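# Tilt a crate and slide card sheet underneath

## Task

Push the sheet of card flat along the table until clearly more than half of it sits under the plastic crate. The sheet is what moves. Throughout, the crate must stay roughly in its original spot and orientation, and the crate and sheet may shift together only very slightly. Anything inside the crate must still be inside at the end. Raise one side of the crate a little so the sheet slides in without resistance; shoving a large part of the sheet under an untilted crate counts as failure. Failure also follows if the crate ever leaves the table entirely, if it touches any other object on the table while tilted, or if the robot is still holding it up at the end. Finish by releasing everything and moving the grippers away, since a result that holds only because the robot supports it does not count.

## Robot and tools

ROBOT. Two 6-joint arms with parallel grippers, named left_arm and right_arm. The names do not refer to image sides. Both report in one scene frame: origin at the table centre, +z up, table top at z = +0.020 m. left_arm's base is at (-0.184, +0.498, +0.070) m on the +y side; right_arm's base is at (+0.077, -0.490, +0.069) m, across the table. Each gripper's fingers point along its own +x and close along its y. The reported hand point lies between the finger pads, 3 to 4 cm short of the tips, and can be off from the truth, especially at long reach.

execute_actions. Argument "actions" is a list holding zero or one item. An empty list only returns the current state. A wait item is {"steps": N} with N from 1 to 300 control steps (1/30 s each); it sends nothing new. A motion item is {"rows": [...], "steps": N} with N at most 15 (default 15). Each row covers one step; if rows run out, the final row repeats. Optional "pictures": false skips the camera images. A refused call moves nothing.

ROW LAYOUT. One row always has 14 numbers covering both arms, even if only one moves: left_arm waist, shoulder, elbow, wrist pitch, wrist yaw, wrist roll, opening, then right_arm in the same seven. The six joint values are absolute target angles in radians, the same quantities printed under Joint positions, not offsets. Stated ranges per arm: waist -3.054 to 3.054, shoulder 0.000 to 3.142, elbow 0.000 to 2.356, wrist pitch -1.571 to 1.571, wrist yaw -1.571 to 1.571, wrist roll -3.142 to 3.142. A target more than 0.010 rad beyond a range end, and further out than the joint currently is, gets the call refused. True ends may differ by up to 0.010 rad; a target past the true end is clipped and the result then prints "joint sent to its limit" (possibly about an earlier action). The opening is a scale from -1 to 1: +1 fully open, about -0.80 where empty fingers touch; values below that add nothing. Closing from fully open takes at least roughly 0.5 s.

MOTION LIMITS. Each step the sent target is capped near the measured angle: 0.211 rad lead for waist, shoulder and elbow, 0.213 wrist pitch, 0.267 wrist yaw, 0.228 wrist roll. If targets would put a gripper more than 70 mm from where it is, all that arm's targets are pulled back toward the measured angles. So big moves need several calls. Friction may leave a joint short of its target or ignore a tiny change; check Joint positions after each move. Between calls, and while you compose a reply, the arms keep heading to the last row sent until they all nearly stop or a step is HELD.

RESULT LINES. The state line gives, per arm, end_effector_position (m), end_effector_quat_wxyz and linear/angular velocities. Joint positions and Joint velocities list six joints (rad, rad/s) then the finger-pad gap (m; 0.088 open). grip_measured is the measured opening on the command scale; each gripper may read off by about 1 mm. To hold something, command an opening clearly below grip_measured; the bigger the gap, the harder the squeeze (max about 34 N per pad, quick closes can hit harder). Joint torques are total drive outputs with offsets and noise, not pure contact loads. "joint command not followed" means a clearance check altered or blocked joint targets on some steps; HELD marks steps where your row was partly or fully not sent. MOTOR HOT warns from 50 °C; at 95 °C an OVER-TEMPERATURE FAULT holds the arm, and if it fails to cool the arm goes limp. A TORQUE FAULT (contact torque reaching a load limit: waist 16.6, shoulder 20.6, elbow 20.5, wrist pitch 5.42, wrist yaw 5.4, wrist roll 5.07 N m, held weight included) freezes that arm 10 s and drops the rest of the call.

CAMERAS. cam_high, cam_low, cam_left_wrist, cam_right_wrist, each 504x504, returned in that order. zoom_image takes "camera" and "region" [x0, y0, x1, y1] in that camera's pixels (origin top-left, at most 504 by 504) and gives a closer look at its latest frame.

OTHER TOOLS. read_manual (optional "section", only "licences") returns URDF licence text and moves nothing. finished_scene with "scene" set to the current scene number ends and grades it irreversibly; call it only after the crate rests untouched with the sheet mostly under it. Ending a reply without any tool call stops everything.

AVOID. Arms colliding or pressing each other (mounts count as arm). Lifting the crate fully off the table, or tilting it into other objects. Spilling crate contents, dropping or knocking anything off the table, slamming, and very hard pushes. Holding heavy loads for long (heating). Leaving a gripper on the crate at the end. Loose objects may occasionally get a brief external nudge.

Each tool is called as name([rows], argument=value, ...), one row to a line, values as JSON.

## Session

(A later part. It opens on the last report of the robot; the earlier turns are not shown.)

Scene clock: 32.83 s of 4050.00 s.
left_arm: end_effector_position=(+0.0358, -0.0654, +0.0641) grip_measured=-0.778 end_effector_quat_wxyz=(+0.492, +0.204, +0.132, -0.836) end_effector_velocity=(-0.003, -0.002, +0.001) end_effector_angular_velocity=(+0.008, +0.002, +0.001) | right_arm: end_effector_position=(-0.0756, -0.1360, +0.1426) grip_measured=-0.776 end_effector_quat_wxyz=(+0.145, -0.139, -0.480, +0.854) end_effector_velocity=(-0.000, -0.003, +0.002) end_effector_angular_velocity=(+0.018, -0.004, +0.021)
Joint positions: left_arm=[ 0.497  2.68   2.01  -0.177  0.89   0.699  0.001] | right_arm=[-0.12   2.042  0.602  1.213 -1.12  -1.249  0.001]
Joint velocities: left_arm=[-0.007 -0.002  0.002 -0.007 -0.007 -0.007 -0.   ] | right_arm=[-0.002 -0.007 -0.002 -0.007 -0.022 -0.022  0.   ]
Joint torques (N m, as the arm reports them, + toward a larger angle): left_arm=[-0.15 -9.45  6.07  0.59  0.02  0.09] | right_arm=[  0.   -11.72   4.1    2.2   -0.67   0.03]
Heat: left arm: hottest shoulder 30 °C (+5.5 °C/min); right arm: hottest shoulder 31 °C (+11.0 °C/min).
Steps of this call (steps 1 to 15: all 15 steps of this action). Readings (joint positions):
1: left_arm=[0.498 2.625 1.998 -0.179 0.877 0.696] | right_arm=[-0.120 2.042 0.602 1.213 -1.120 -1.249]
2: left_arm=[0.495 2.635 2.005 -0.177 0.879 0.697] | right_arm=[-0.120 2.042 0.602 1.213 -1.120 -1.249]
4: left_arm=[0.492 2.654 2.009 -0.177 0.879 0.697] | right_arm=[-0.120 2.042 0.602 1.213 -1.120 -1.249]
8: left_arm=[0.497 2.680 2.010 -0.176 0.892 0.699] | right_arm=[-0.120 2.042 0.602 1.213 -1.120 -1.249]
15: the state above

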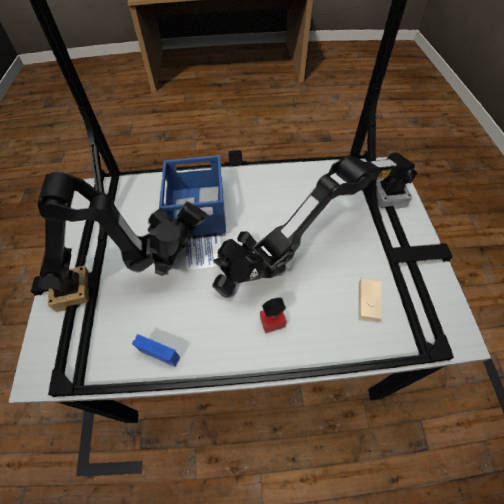

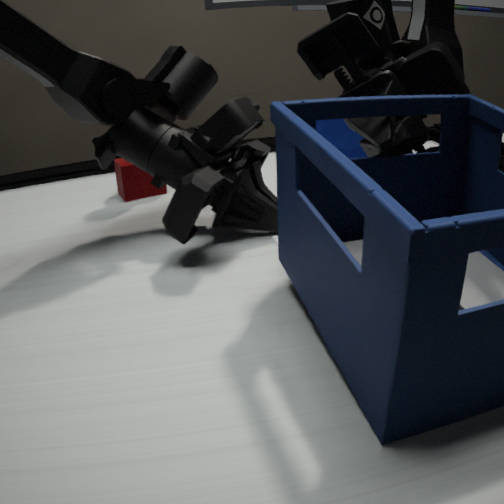

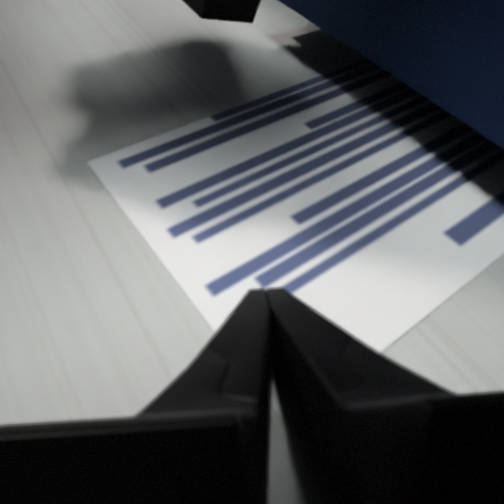

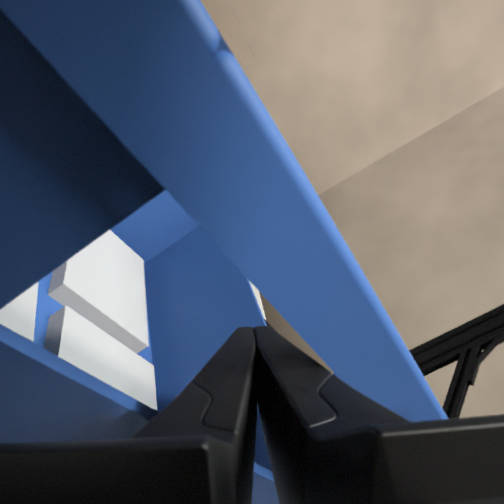

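execute_actions([
  {"rows":[[0.44,2.695,1.97,-0.17,0.875,0.7,-1,-0.12,2.01,0.615,1.225,-1.13,-1.25,-1]],"steps":8},
], pictures=false)

execute_actions([
  {"rows":[[0.38,2.675,1.93,-0.15,0.875,0.7,-1,-0.12,2.01,0.615,1.225,-1.13,-1.25,-1]]},
])

Scene clock: 35.53 s of 4050.00 s.
left_arm: end_effector_position=(+0.0111, -0.0739, +0.0609) grip_measured=-0.778 end_effector_quat_wxyz=(+0.476, +0.210, +0.127, -0.845) end_effector_velocity=(-0.064, -0.019, -0.004) end_effector_angular_velocity=(+0.014, -0.002, -0.109) | right_arm: end_effector_position=(-0.0757, -0.1360, +0.1428) grip_measured=-0.776 end_effector_quat_wxyz=(+0.145, -0.139, -0.480, +0.854) end_effector_velocity=(+0.000, -0.001, -0.000) end_effector_angular_velocity=(-0.001, -0.001, +0.005)
Joint positions: left_arm=[ 0.452  2.68   1.998 -0.162  0.883  0.699  0.001] | right_arm=[-0.12   2.042  0.602  1.213 -1.12  -1.249  0.001]
Joint velocities: left_arm=[-0.11  -0.002 -0.012 -0.007 -0.007  0.007 -0.   ] | right_arm=[-0.002 -0.002 -0.002 -0.007 -0.007 -0.007 -0.   ]
Joint torques (N m, as the arm reports them, + toward a larger angle): left_arm=[-0.41 -9.99  3.16  0.21  0.12  0.09] | right_arm=[ -0.01 -11.68   4.09   2.21  -0.67   0.04]
Heat: left arm: hottest shoulder 31 °C (+6.8 °C/min); right arm: hottest shoulder 31 °C (+10.1 °C/min).
Steps of this call (steps 1 to 15: the robot went on to your last target; steps 16 to 73: nothing new was sent; steps 74 to 81: all 8 steps of this action). Readings (joint positions):
74: left_arm=[0.495 2.680 2.007 -0.173 0.888 0.699] | right_arm=[-0.120 2.042 0.602 1.213 -1.120 -1.249]
75: left_arm=[0.491 2.680 2.003 -0.170 0.885 0.699] | right_arm=[-0.120 2.042 0.602 1.213 -1.120 -1.249]
77: left_arm=[0.477 2.680 2.000 -0.165 0.882 0.699] | right_arm=[-0.120 2.042 0.602 1.213 -1.120 -1.249]
81: the state above

Scene clock: 36.03 s of 4050.00 s.
left_arm: end_effector_position=(-0.0289, -0.0814, +0.0601) grip_measured=-0.778 end_effector_quat_wxyz=(+0.448, +0.213, +0.120, -0.860) end_effector_velocity=(+0.001, -0.001, +0.001) end_effector_angular_velocity=(+0.004, -0.013, +0.016) | right_arm: end_effector_position=(-0.0757, -0.1360, +0.1428) grip_measured=-0.776 end_effector_quat_wxyz=(+0.145, -0.139, -0.480, +0.854) end_effector_velocity=(+0.000, -0.001, -0.000) end_effector_angular_velocity=(-0.001, -0.001, +0.005)
Joint positions: left_arm=[ 0.387  2.663  1.959 -0.141  0.884  0.699  0.001] | right_arm=[-0.12   2.042  0.602  1.213 -1.12  -1.249  0.001]
Joint velocities: left_arm=[-0.002 -0.007 -0.007  0.007 -0.022 -0.007 -0.   ] | right_arm=[-0.002 -0.002 -0.002 -0.007 -0.007 -0.007 -0.   ]
Joint torques (N m, as the arm reports them, + toward a larger angle): left_arm=[ -0.62 -10.22   2.86   0.11   0.07   0.08] | right_arm=[  0.02 -11.68   4.08   2.21  -0.66   0.04]
Heat: left arm: hottest shoulder 31 °C (+6.7 °C/min); right arm: hottest shoulder 32 °C (+11.7 °C/min).
Steps of this call (steps 1 to 15: all 15 steps of this action). Readings (joint positions):
1: left_arm=[0.447 2.678 1.989 -0.154 0.882 0.699] | right_arm=[-0.120 2.042 0.602 1.213 -1.120 -1.249]
2: left_arm=[0.440 2.673 1.980 -0.150 0.881 0.699] | right_arm=[-0.120 2.042 0.602 1.213 -1.120 -1.249]
4: left_arm=[0.421 2.668 1.969 -0.145 0.883 0.699] | right_arm=[-0.120 2.042 0.602 1.213 -1.120 -1.249]
8: left_arm=[0.390 2.664 1.961 -0.142 0.884 0.699] | right_arm=[-0.120 2.042 0.602 1.213 -1.120 -1.249]
15: the state above

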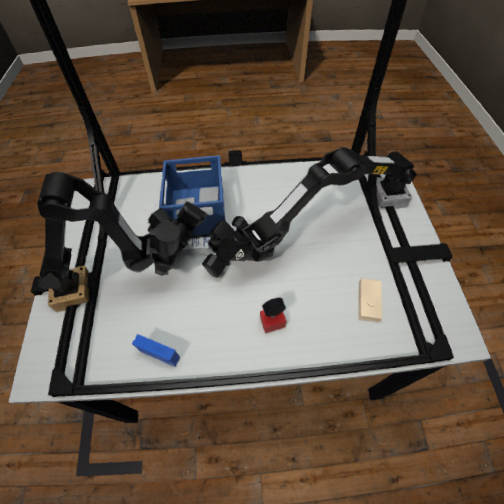

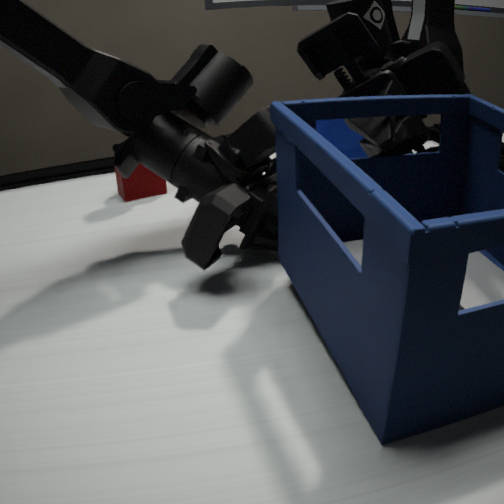

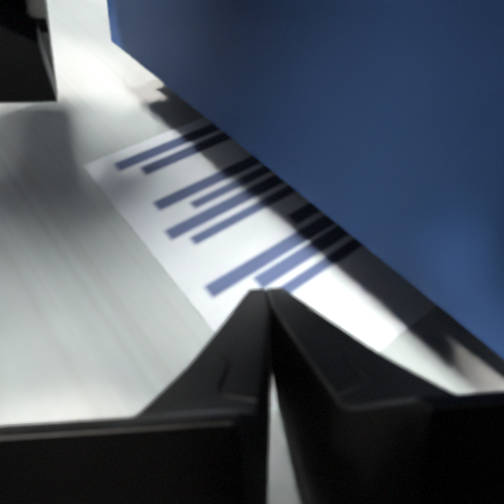

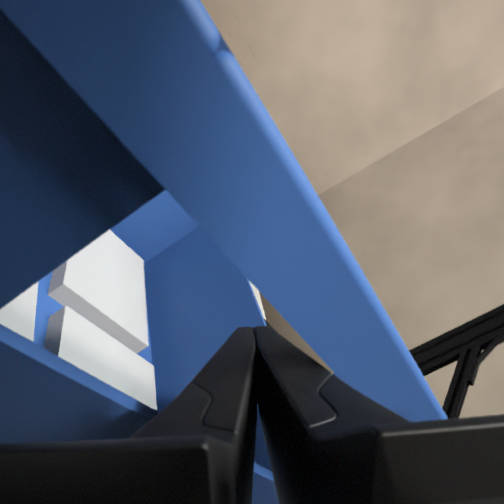

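execute_actions([
  {"rows":[[0.35,2.67,1.92,-0.145,0.875,0.7,-1,-0.12,2.01,0.615,1.225,-1.13,-1.25,-1]],"steps":12},
])

execute_actions([
  {"rows":[[0.375,2.58,1.95,-0.145,0.875,0.7,-1,-0.12,2.01,0.615,1.225,-1.13,-1.25,-1]],"steps":8},
], pictures=false)

execute_actions([
  {"rows":[[0.47,2.35,1.7,-0.145,0.875,0.7,-1,-0.13,2.06,0.615,1.235,-1.13,-1.25,-1]],"steps":10},
])

Scene clock: 40.30 s of 4050.00 s.
left_arm: end_effector_position=(-0.0417, -0.0835, +0.0599) grip_measured=-0.778 end_effector_quat_wxyz=(+0.439, +0.215, +0.118, -0.864) end_effector_velocity=(-0.001, +0.001, -0.004) end_effector_angular_velocity=(+0.010, -0.005, -0.001) | right_arm: end_effector_position=(-0.0757, -0.1361, +0.1429) grip_measured=-0.776 end_effector_quat_wxyz=(+0.145, -0.139, -0.480, +0.854) end_effector_velocity=(+0.002, -0.001, -0.000) end_effector_angular_velocity=(+0.013, -0.007, +0.002)
Joint positions: left_arm=[ 0.365  2.658  1.949 -0.136  0.882  0.699  0.001] | right_arm=[-0.12   2.041  0.602  1.212 -1.12  -1.249  0.001]
Joint velocities: left_arm=[-0.002  0.002 -0.002 -0.007 -0.007  0.007 -0.   ] | right_arm=[-0.007 -0.002 -0.002 -0.007 -0.007 -0.022 -0.   ]
Joint torques (N m, as the arm reports them, + toward a larger angle): left_arm=[ -1.38 -10.16   2.9    0.14   0.11   0.08] | right_arm=[ -0.01 -11.62   4.11   2.21  -0.66   0.03]
Heat: left arm: hottest shoulder 31 °C (+6.0 °C/min); right arm: hottest shoulder 32 °C (+10.4 °C/min).
Steps of this call (steps 1 to 15: the robot went on to your last target; steps 16 to 116: nothing new was sent; steps 117 to 128: all 12 steps of this action). Readings (joint positions):
117: left_arm=[0.386 2.662 1.956 -0.139 0.885 0.699] | right_arm=[-0.120 2.041 0.602 1.212 -1.120 -1.249]
118: left_arm=[0.385 2.661 1.954 -0.138 0.884 0.699] | right_arm=[-0.120 2.041 0.602 1.212 -1.120 -1.249]
120: left_arm=[0.379 2.660 1.951 -0.137 0.883 0.699] | right_arm=[-0.120 2.041 0.602 1.212 -1.120 -1.249]
124: left_arm=[0.368 2.658 1.949 -0.136 0.882 0.699] | right_arm=[-0.120 2.041 0.602 1.212 -1.120 -1.249]
128: the state above

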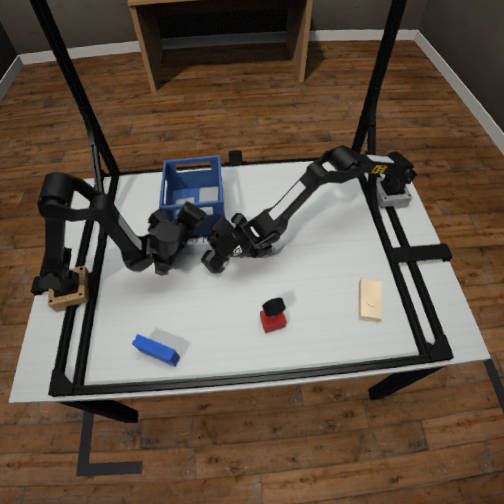

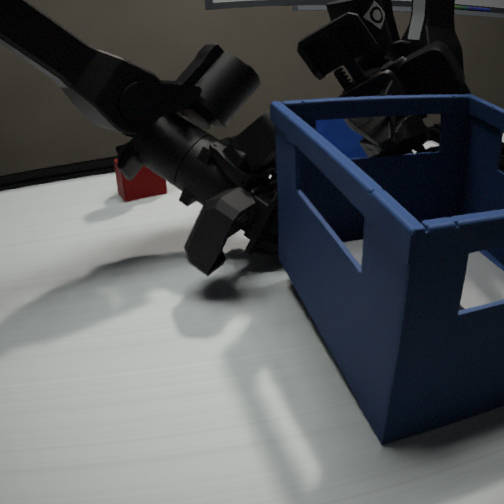

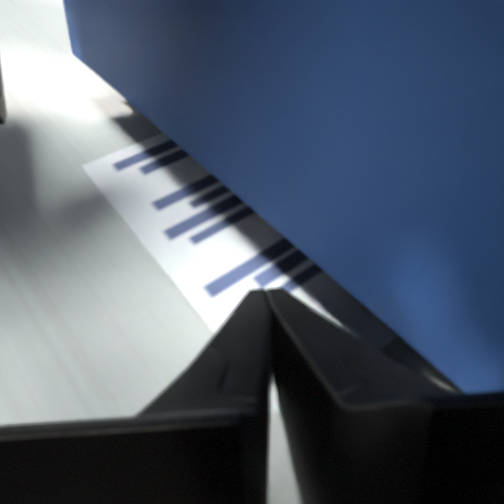

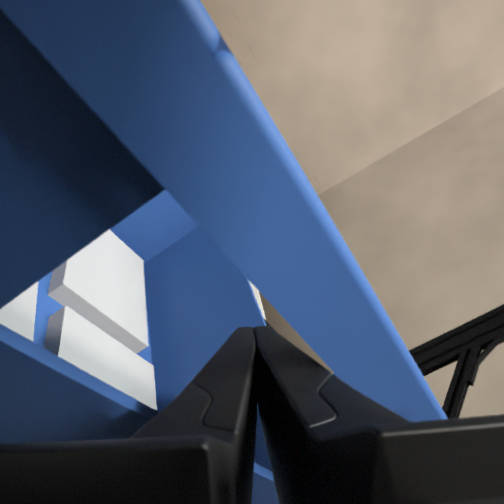

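Scene clock: 40.57 s of 4050.00 s.
left_arm: end_effector_position=(-0.0364, -0.0860, +0.0893) grip_measured=-0.778 end_effector_quat_wxyz=(+0.448, +0.216, +0.098, -0.862) end_effector_velocity=(+0.024, -0.004, +0.074) end_effector_angular_velocity=(-0.107, -0.053, +0.040) | right_arm: end_effector_position=(-0.0757, -0.1361, +0.1429) grip_measured=-0.776 end_effector_quat_wxyz=(+0.145, -0.139, -0.480, +0.854) end_effector_velocity=(-0.002, -0.005, -0.001) end_effector_angular_velocity=(-0.006, +0.002, +0.025)
Joint positions: left_arm=[ 0.371  2.601  1.945 -0.146  0.876  0.699  0.001] | right_arm=[-0.12   2.041  0.602  1.212 -1.12  -1.249  0.001]
Joint velocities: left_arm=[ 0.032 -0.134 -0.002 -0.007 -0.007 -0.007 -0.   ] | right_arm=[ 0.002 -0.002 -0.007 -0.007 -0.022 -0.007 -0.   ]
Joint torques (N m, as the arm reports them, + toward a larger angle): left_arm=[  0.21 -12.8    6.62   0.99   0.32   0.08] | right_arm=[ -0.01 -11.63   4.08   2.22  -0.65   0.03]
Heat: left arm: hottest shoulder 32 °C (+7.4 °C/min); right arm: hottest shoulder 33 °C (+11.8 °C/min).
Steps of this call (steps 1 to 8: all 8 steps of this action). Readings (joint positions):
1: left_arm=[0.365 2.645 1.948 -0.137 0.881 0.699] | right_arm=[-0.120 2.041 0.602 1.212 -1.120 -1.249]
2: left_arm=[0.365 2.636 1.946 -0.147 0.878 0.699] | right_arm=[-0.120 2.041 0.602 1.212 -1.120 -1.249]
4: left_arm=[0.367 2.624 1.945 -0.148 0.876 0.699] | right_arm=[-0.120 2.041 0.602 1.212 -1.120 -1.249]
8: the state above

Scene clock: 40.90 s of 4050.00 s.
left_arm: end_effector_position=(+0.0126, -0.0358, +0.1467) grip_measured=-0.778 end_effector_quat_wxyz=(+0.501, +0.210, +0.100, -0.834) end_effector_velocity=(-0.004, +0.008, +0.047) end_effector_angular_velocity=(-0.060, -0.027, +0.001) | right_arm: end_effector_position=(-0.0713, -0.1354, +0.1337) grip_measured=-0.776 end_effector_quat_wxyz=(+0.147, -0.143, -0.469, +0.859) end_effector_velocity=(+0.002, -0.001, -0.000) end_effector_angular_velocity=(-0.028, +0.010, -0.003)
Joint positions: left_arm=[ 0.487  2.36   1.724 -0.143  0.875  0.699  0.001] | right_arm=[-0.133  2.071  0.602  1.219 -1.123 -1.249  0.001]
Joint velocities: left_arm=[ 0.002 -0.125 -0.061  0.007  0.007 -0.007 -0.   ] | right_arm=[-0.007 -0.002 -0.002 -0.007 -0.007  0.022 -0.   ]
Joint torques (N m, as the arm reports them, + toward a larger angle): left_arm=[ -1.79 -10.69   4.4    0.83   0.35   0.06] | right_arm=[ 0.25 -9.15  3.93  2.45 -0.54  0.04]
Heat: left arm: hottest shoulder 32 °C (+7.3 °C/min); right arm: hottest shoulder 33 °C (+11.7 °C/min).
Steps of this call (steps 1 to 10: all 10 steps of this action). Readings (joint positions):
1: left_arm=[0.375 2.569 1.912 -0.134 0.873 0.699] | right_arm=[-0.120 2.045 0.602 1.214 -1.121 -1.249]
2: left_arm=[0.386 2.525 1.851 -0.147 0.872 0.699] | right_arm=[-0.122 2.049 0.602 1.217 -1.122 -1.249]
4: left_arm=[0.421 2.449 1.762 -0.154 0.875 0.699] | right_arm=[-0.128 2.060 0.602 1.217 -1.123 -1.249]
8: left_arm=[0.481 2.374 1.727 -0.144 0.875 0.699] | right_arm=[-0.133 2.071 0.602 1.218 -1.123 -1.249]
10: the state above

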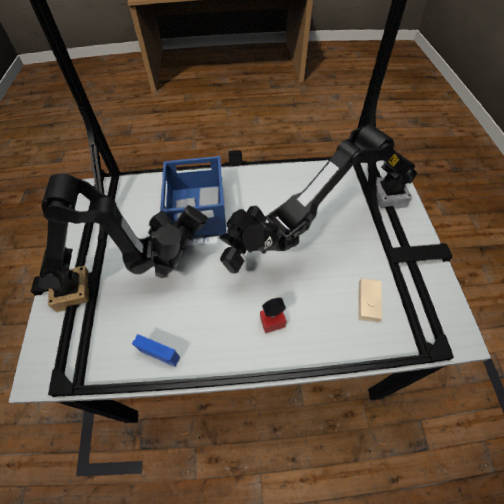

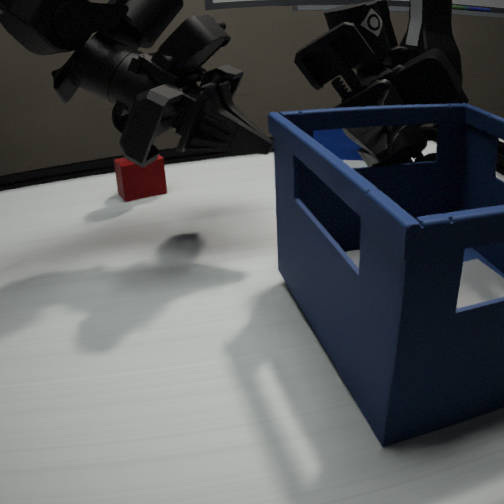

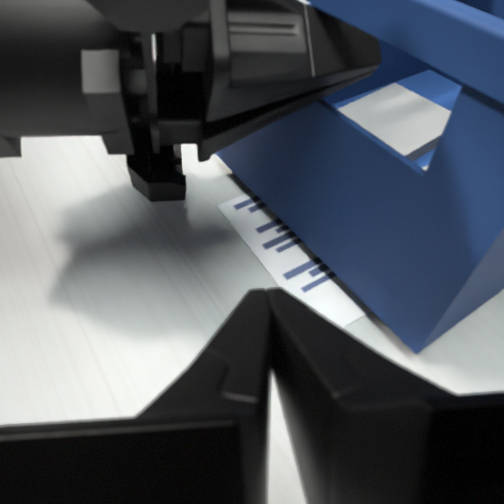

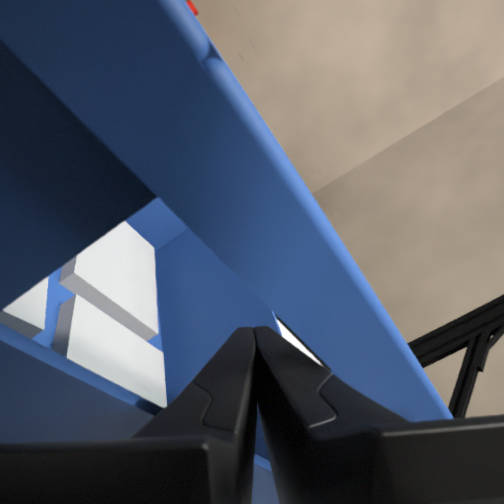

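execute_actions([
  {"rows":[[0.47,1.95,1.4,-0.2,0.875,0.7,-1,-0.14,2.095,0.615,1.245,-1.125,-1.25,-1]],"steps":10},
], pictures=false)

execute_actions([
  {"rows":[[0.47,1.55,1.1,-0.2,0.875,0.7,-1,-0.145,2.145,0.605,1.27,-1.12,-1.25,-1]],"steps":10},
], pictures=false)

execute_actions([
  {"rows":[[0.47,1.2,0.9,-0.2,0.875,0.7,-1,-0.33,2.14,0.58,1.28,-1.2,-1.25,-1]],"steps":12},
], pictures=false)

execute_actions([
  {"rows":[[0.47,1.2,0.9,-0.2,0.875,0.7,-1,-0.75,1.4,0.5,0.8,-1.1,-1.25,-1]]},
])

Scene clock: 44.77 s of 4050.00 s.
left_arm: end_effector_position=(-0.0344, +0.0238, +0.2287) grip_measured=-0.778 end_effector_quat_wxyz=(+0.497, +0.211, +0.080, -0.838) end_effector_velocity=(-0.017, +0.025, +0.258) end_effector_angular_velocity=(-0.481, -0.271, +0.002) | right_arm: end_effector_position=(-0.0681, -0.1346, +0.1242) grip_measured=-0.776 end_effector_quat_wxyz=(+0.151, -0.148, -0.460, +0.862) end_effector_velocity=(+0.000, -0.002, +0.001) end_effector_angular_velocity=(-0.004, +0.005, +0.004)
Joint positions: left_arm=[ 0.47   1.969  1.419 -0.193  0.876  0.699  0.001] | right_arm=[-0.141  2.104  0.602  1.232 -1.119 -1.249  0.001]
Joint velocities: left_arm=[-0.002 -0.554 -0.007  0.022  0.007 -0.022  0.   ] | right_arm=[-0.002 -0.002 -0.007  0.007 -0.007  0.007 -0.   ]
Joint torques (N m, as the arm reports them, + toward a larger angle): left_arm=[ 0.   -6.08  4.78  0.52  0.28  0.06] | right_arm=[ 0.09 -8.83  3.79  2.25 -0.5   0.02]
Heat: left arm: hottest shoulder 33 °C (+8.0 °C/min); right arm: hottest shoulder 33 °C (+10.7 °C/min).
Steps of this call (steps 1 to 30: the robot went on to your last target; steps 31 to 106: nothing new was sent; steps 107 to 116: all 10 steps of this action). Readings (joint positions):
107: left_arm=[0.468 2.326 1.666 -0.143 0.868 0.699] | right_arm=[-0.133 2.078 0.602 1.225 -1.123 -1.249]
108: left_arm=[0.470 2.280 1.603 -0.173 0.867 0.699] | right_arm=[-0.135 2.084 0.602 1.229 -1.122 -1.249]
110: left_arm=[0.470 2.178 1.486 -0.194 0.872 0.699] | right_arm=[-0.139 2.096 0.602 1.229 -1.118 -1.249]
114: left_arm=[0.470 2.017 1.419 -0.197 0.873 0.699] | right_arm=[-0.141 2.104 0.602 1.232 -1.119 -1.249]
116: the state above

Scene clock: 45.10 s of 4050.00 s.
left_arm: end_effector_position=(-0.0782, +0.0973, +0.2872) grip_measured=-0.778 end_effector_quat_wxyz=(+0.508, +0.211, +0.032, -0.834) end_effector_velocity=(-0.020, +0.037, +0.128) end_effector_angular_velocity=(-0.273, -0.165, +0.011) | right_arm: end_effector_position=(-0.0679, -0.1351, +0.1193) grip_measured=-0.776 end_effector_quat_wxyz=(+0.150, -0.146, -0.464, +0.861) end_effector_velocity=(+0.000, -0.003, -0.003) end_effector_angular_velocity=(-0.010, -0.001, +0.005)
Joint positions: left_arm=[ 0.471  1.57   1.123 -0.198  0.875  0.699  0.001] | right_arm=[-0.142  2.132  0.602  1.268 -1.123 -1.249  0.001]
Joint velocities: left_arm=[ 0.002 -0.354 -0.007 -0.022 -0.007 -0.007 -0.   ] | right_arm=[-0.002  0.002 -0.007 -0.007 -0.007 -0.007 -0.   ]
Joint torques (N m, as the arm reports them, + toward a larger angle): left_arm=[-0.09 -5.12  4.45  0.91  0.3   0.06] | right_arm=[-0.24 -6.21  2.52  1.36 -0.12  0.03]
Heat: left arm: hottest shoulder 33 °C (+8.0 °C/min); right arm: hottest shoulder 33 °C (+10.6 °C/min).
Steps of this call (steps 1 to 10: all 10 steps of this action). Readings (joint positions):
1: left_arm=[0.470 1.924 1.387 -0.180 0.872 0.699] | right_arm=[-0.141 2.111 0.602 1.241 -1.120 -1.249]
2: left_arm=[0.471 1.871 1.332 -0.193 0.870 0.699] | right_arm=[-0.142 2.119 0.602 1.254 -1.121 -1.249]
4: left_arm=[0.471 1.757 1.211 -0.205 0.873 0.699] | right_arm=[-0.142 2.127 0.602 1.261 -1.122 -1.249]
8: left_arm=[0.471 1.602 1.125 -0.202 0.875 0.699] | right_arm=[-0.142 2.132 0.602 1.267 -1.123 -1.249]
10: the state above

Scene clock: 45.50 s of 4050.00 s.
left_arm: end_effector_position=(-0.1170, +0.1617, +0.3291) grip_measured=-0.778 end_effector_quat_wxyz=(+0.522, +0.210, -0.043, -0.826) end_effector_velocity=(-0.005, +0.009, -0.030) end_effector_angular_velocity=(+0.094, +0.058, +0.006) | right_arm: end_effector_position=(-0.0054, -0.1271, +0.1199) grip_measured=-0.776 end_effector_quat_wxyz=(+0.205, -0.165, -0.450, +0.853) end_effector_velocity=(-0.001, -0.005, -0.001) end_effector_angular_velocity=(+0.008, -0.003, +0.021)
Joint positions: left_arm=[ 0.471  1.207  0.913 -0.198  0.875  0.699  0.001] | right_arm=[-0.331  2.133  0.587  1.277 -1.197 -1.249  0.001]
Joint velocities: left_arm=[-0.002 -0.007 -0.061 -0.051 -0.007 -0.007  0.   ] | right_arm=[-0.002 -0.002 -0.007 -0.007 -0.022 -0.022 -0.   ]
Joint torques (N m, as the arm reports them, + toward a larger angle): left_arm=[-0.05 -4.38  5.94  1.04  0.23  0.05] | right_arm=[ 0.1  -6.74  1.28  1.46 -0.36  0.03]
Heat: left arm: hottest shoulder 33 °C (+7.9 °C/min); right arm: hottest shoulder 33 °C (+10.5 °C/min).
Steps of this call (steps 1 to 12: all 12 steps of this action). Readings (joint positions):
1: left_arm=[0.471 1.529 1.090 -0.181 0.871 0.699] | right_arm=[-0.158 2.133 0.601 1.270 -1.144 -1.249]
2: left_arm=[0.472 1.478 1.038 -0.195 0.868 0.699] | right_arm=[-0.198 2.133 0.597 1.272 -1.162 -1.249]
4: left_arm=[0.471 1.364 0.948 -0.212 0.873 0.699] | right_arm=[-0.281 2.133 0.593 1.274 -1.175 -1.249]
8: left_arm=[0.471 1.232 0.915 -0.196 0.875 0.699] | right_arm=[-0.331 2.133 0.590 1.277 -1.191 -1.249]
12: the state above

Scene clock: 46.00 s of 4050.00 s.
left_arm: end_effector_position=(-0.1175, +0.1625, +0.3259) grip_measured=-0.778 end_effector_quat_wxyz=(+0.521, +0.210, -0.038, -0.826) end_effector_velocity=(+0.002, -0.001, -0.000) end_effector_angular_velocity=(+0.002, -0.006, +0.019) | right_arm: end_effector_position=(+0.1356, -0.1534, +0.2628) grip_measured=-0.776 end_effector_quat_wxyz=(+0.405, -0.290, -0.466, +0.731) end_effector_velocity=(-0.019, -0.032, +0.082) end_effector_angular_velocity=(+0.163, -0.107, +0.015)
Joint positions: left_arm=[ 0.471  1.207  0.906 -0.2    0.875  0.699  0.001] | right_arm=[-0.744  1.427  0.513  0.813 -1.101 -1.252  0.001]
Joint velocities: left_arm=[-0.002 -0.002 -0.002  0.007 -0.022 -0.007 -0.   ] | right_arm=[-0.007 -0.359 -0.002 -0.168 -0.022 -0.007 -0.   ]
Joint torques (N m, as the arm reports them, + toward a larger angle): left_arm=[-0.05 -4.57  6.25  1.19  0.23  0.05] | right_arm=[-0.44 -4.61  3.34  0.88 -0.06  0.11]
Heat: left arm: hottest shoulder 33 °C (+7.8 °C/min); right arm: hottest shoulder 33 °C (+10.4 °C/min).
Steps of this call (steps 1 to 15: all 15 steps of this action). Readings (joint positions):
1: left_arm=[0.471 1.207 0.911 -0.199 0.875 0.699] | right_arm=[-0.347 2.101 0.573 1.221 -1.177 -1.250]
2: left_arm=[0.471 1.207 0.908 -0.200 0.875 0.699] | right_arm=[-0.391 2.056 0.551 1.162 -1.157 -1.250]
4: left_arm=[0.471 1.207 0.906 -0.200 0.875 0.699] | right_arm=[-0.502 1.954 0.526 1.056 -1.132 -1.250]
8: left_arm=[0.471 1.207 0.906 -0.200 0.875 0.699] | right_arm=[-0.705 1.733 0.516 0.871 -1.103 -1.251]
15: the state above

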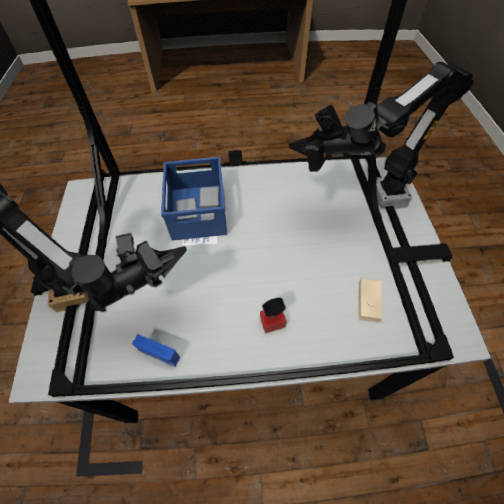

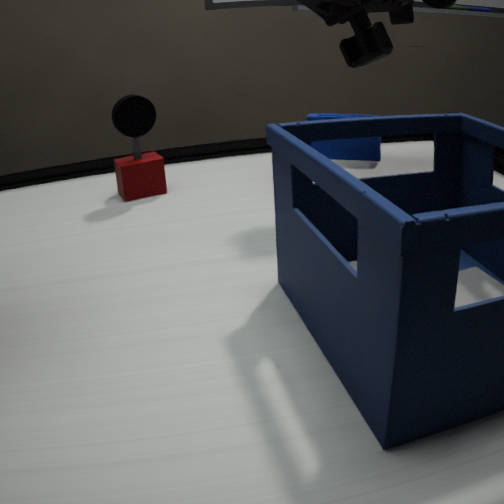

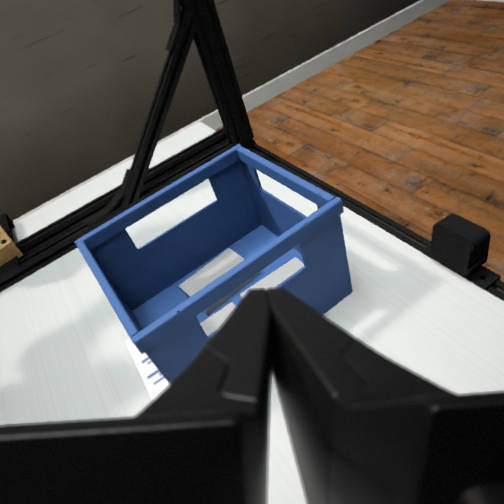

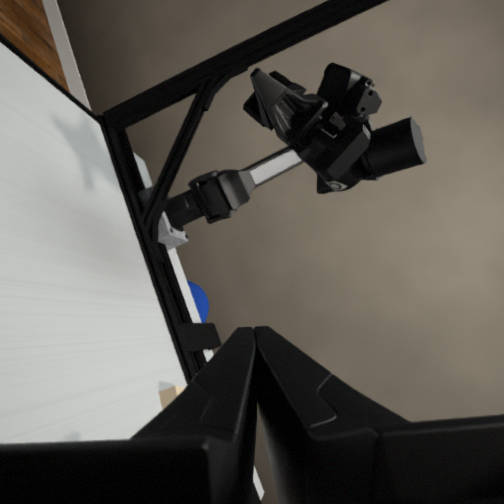

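finished_scene(scene=2)

The scene is finished: the task was done.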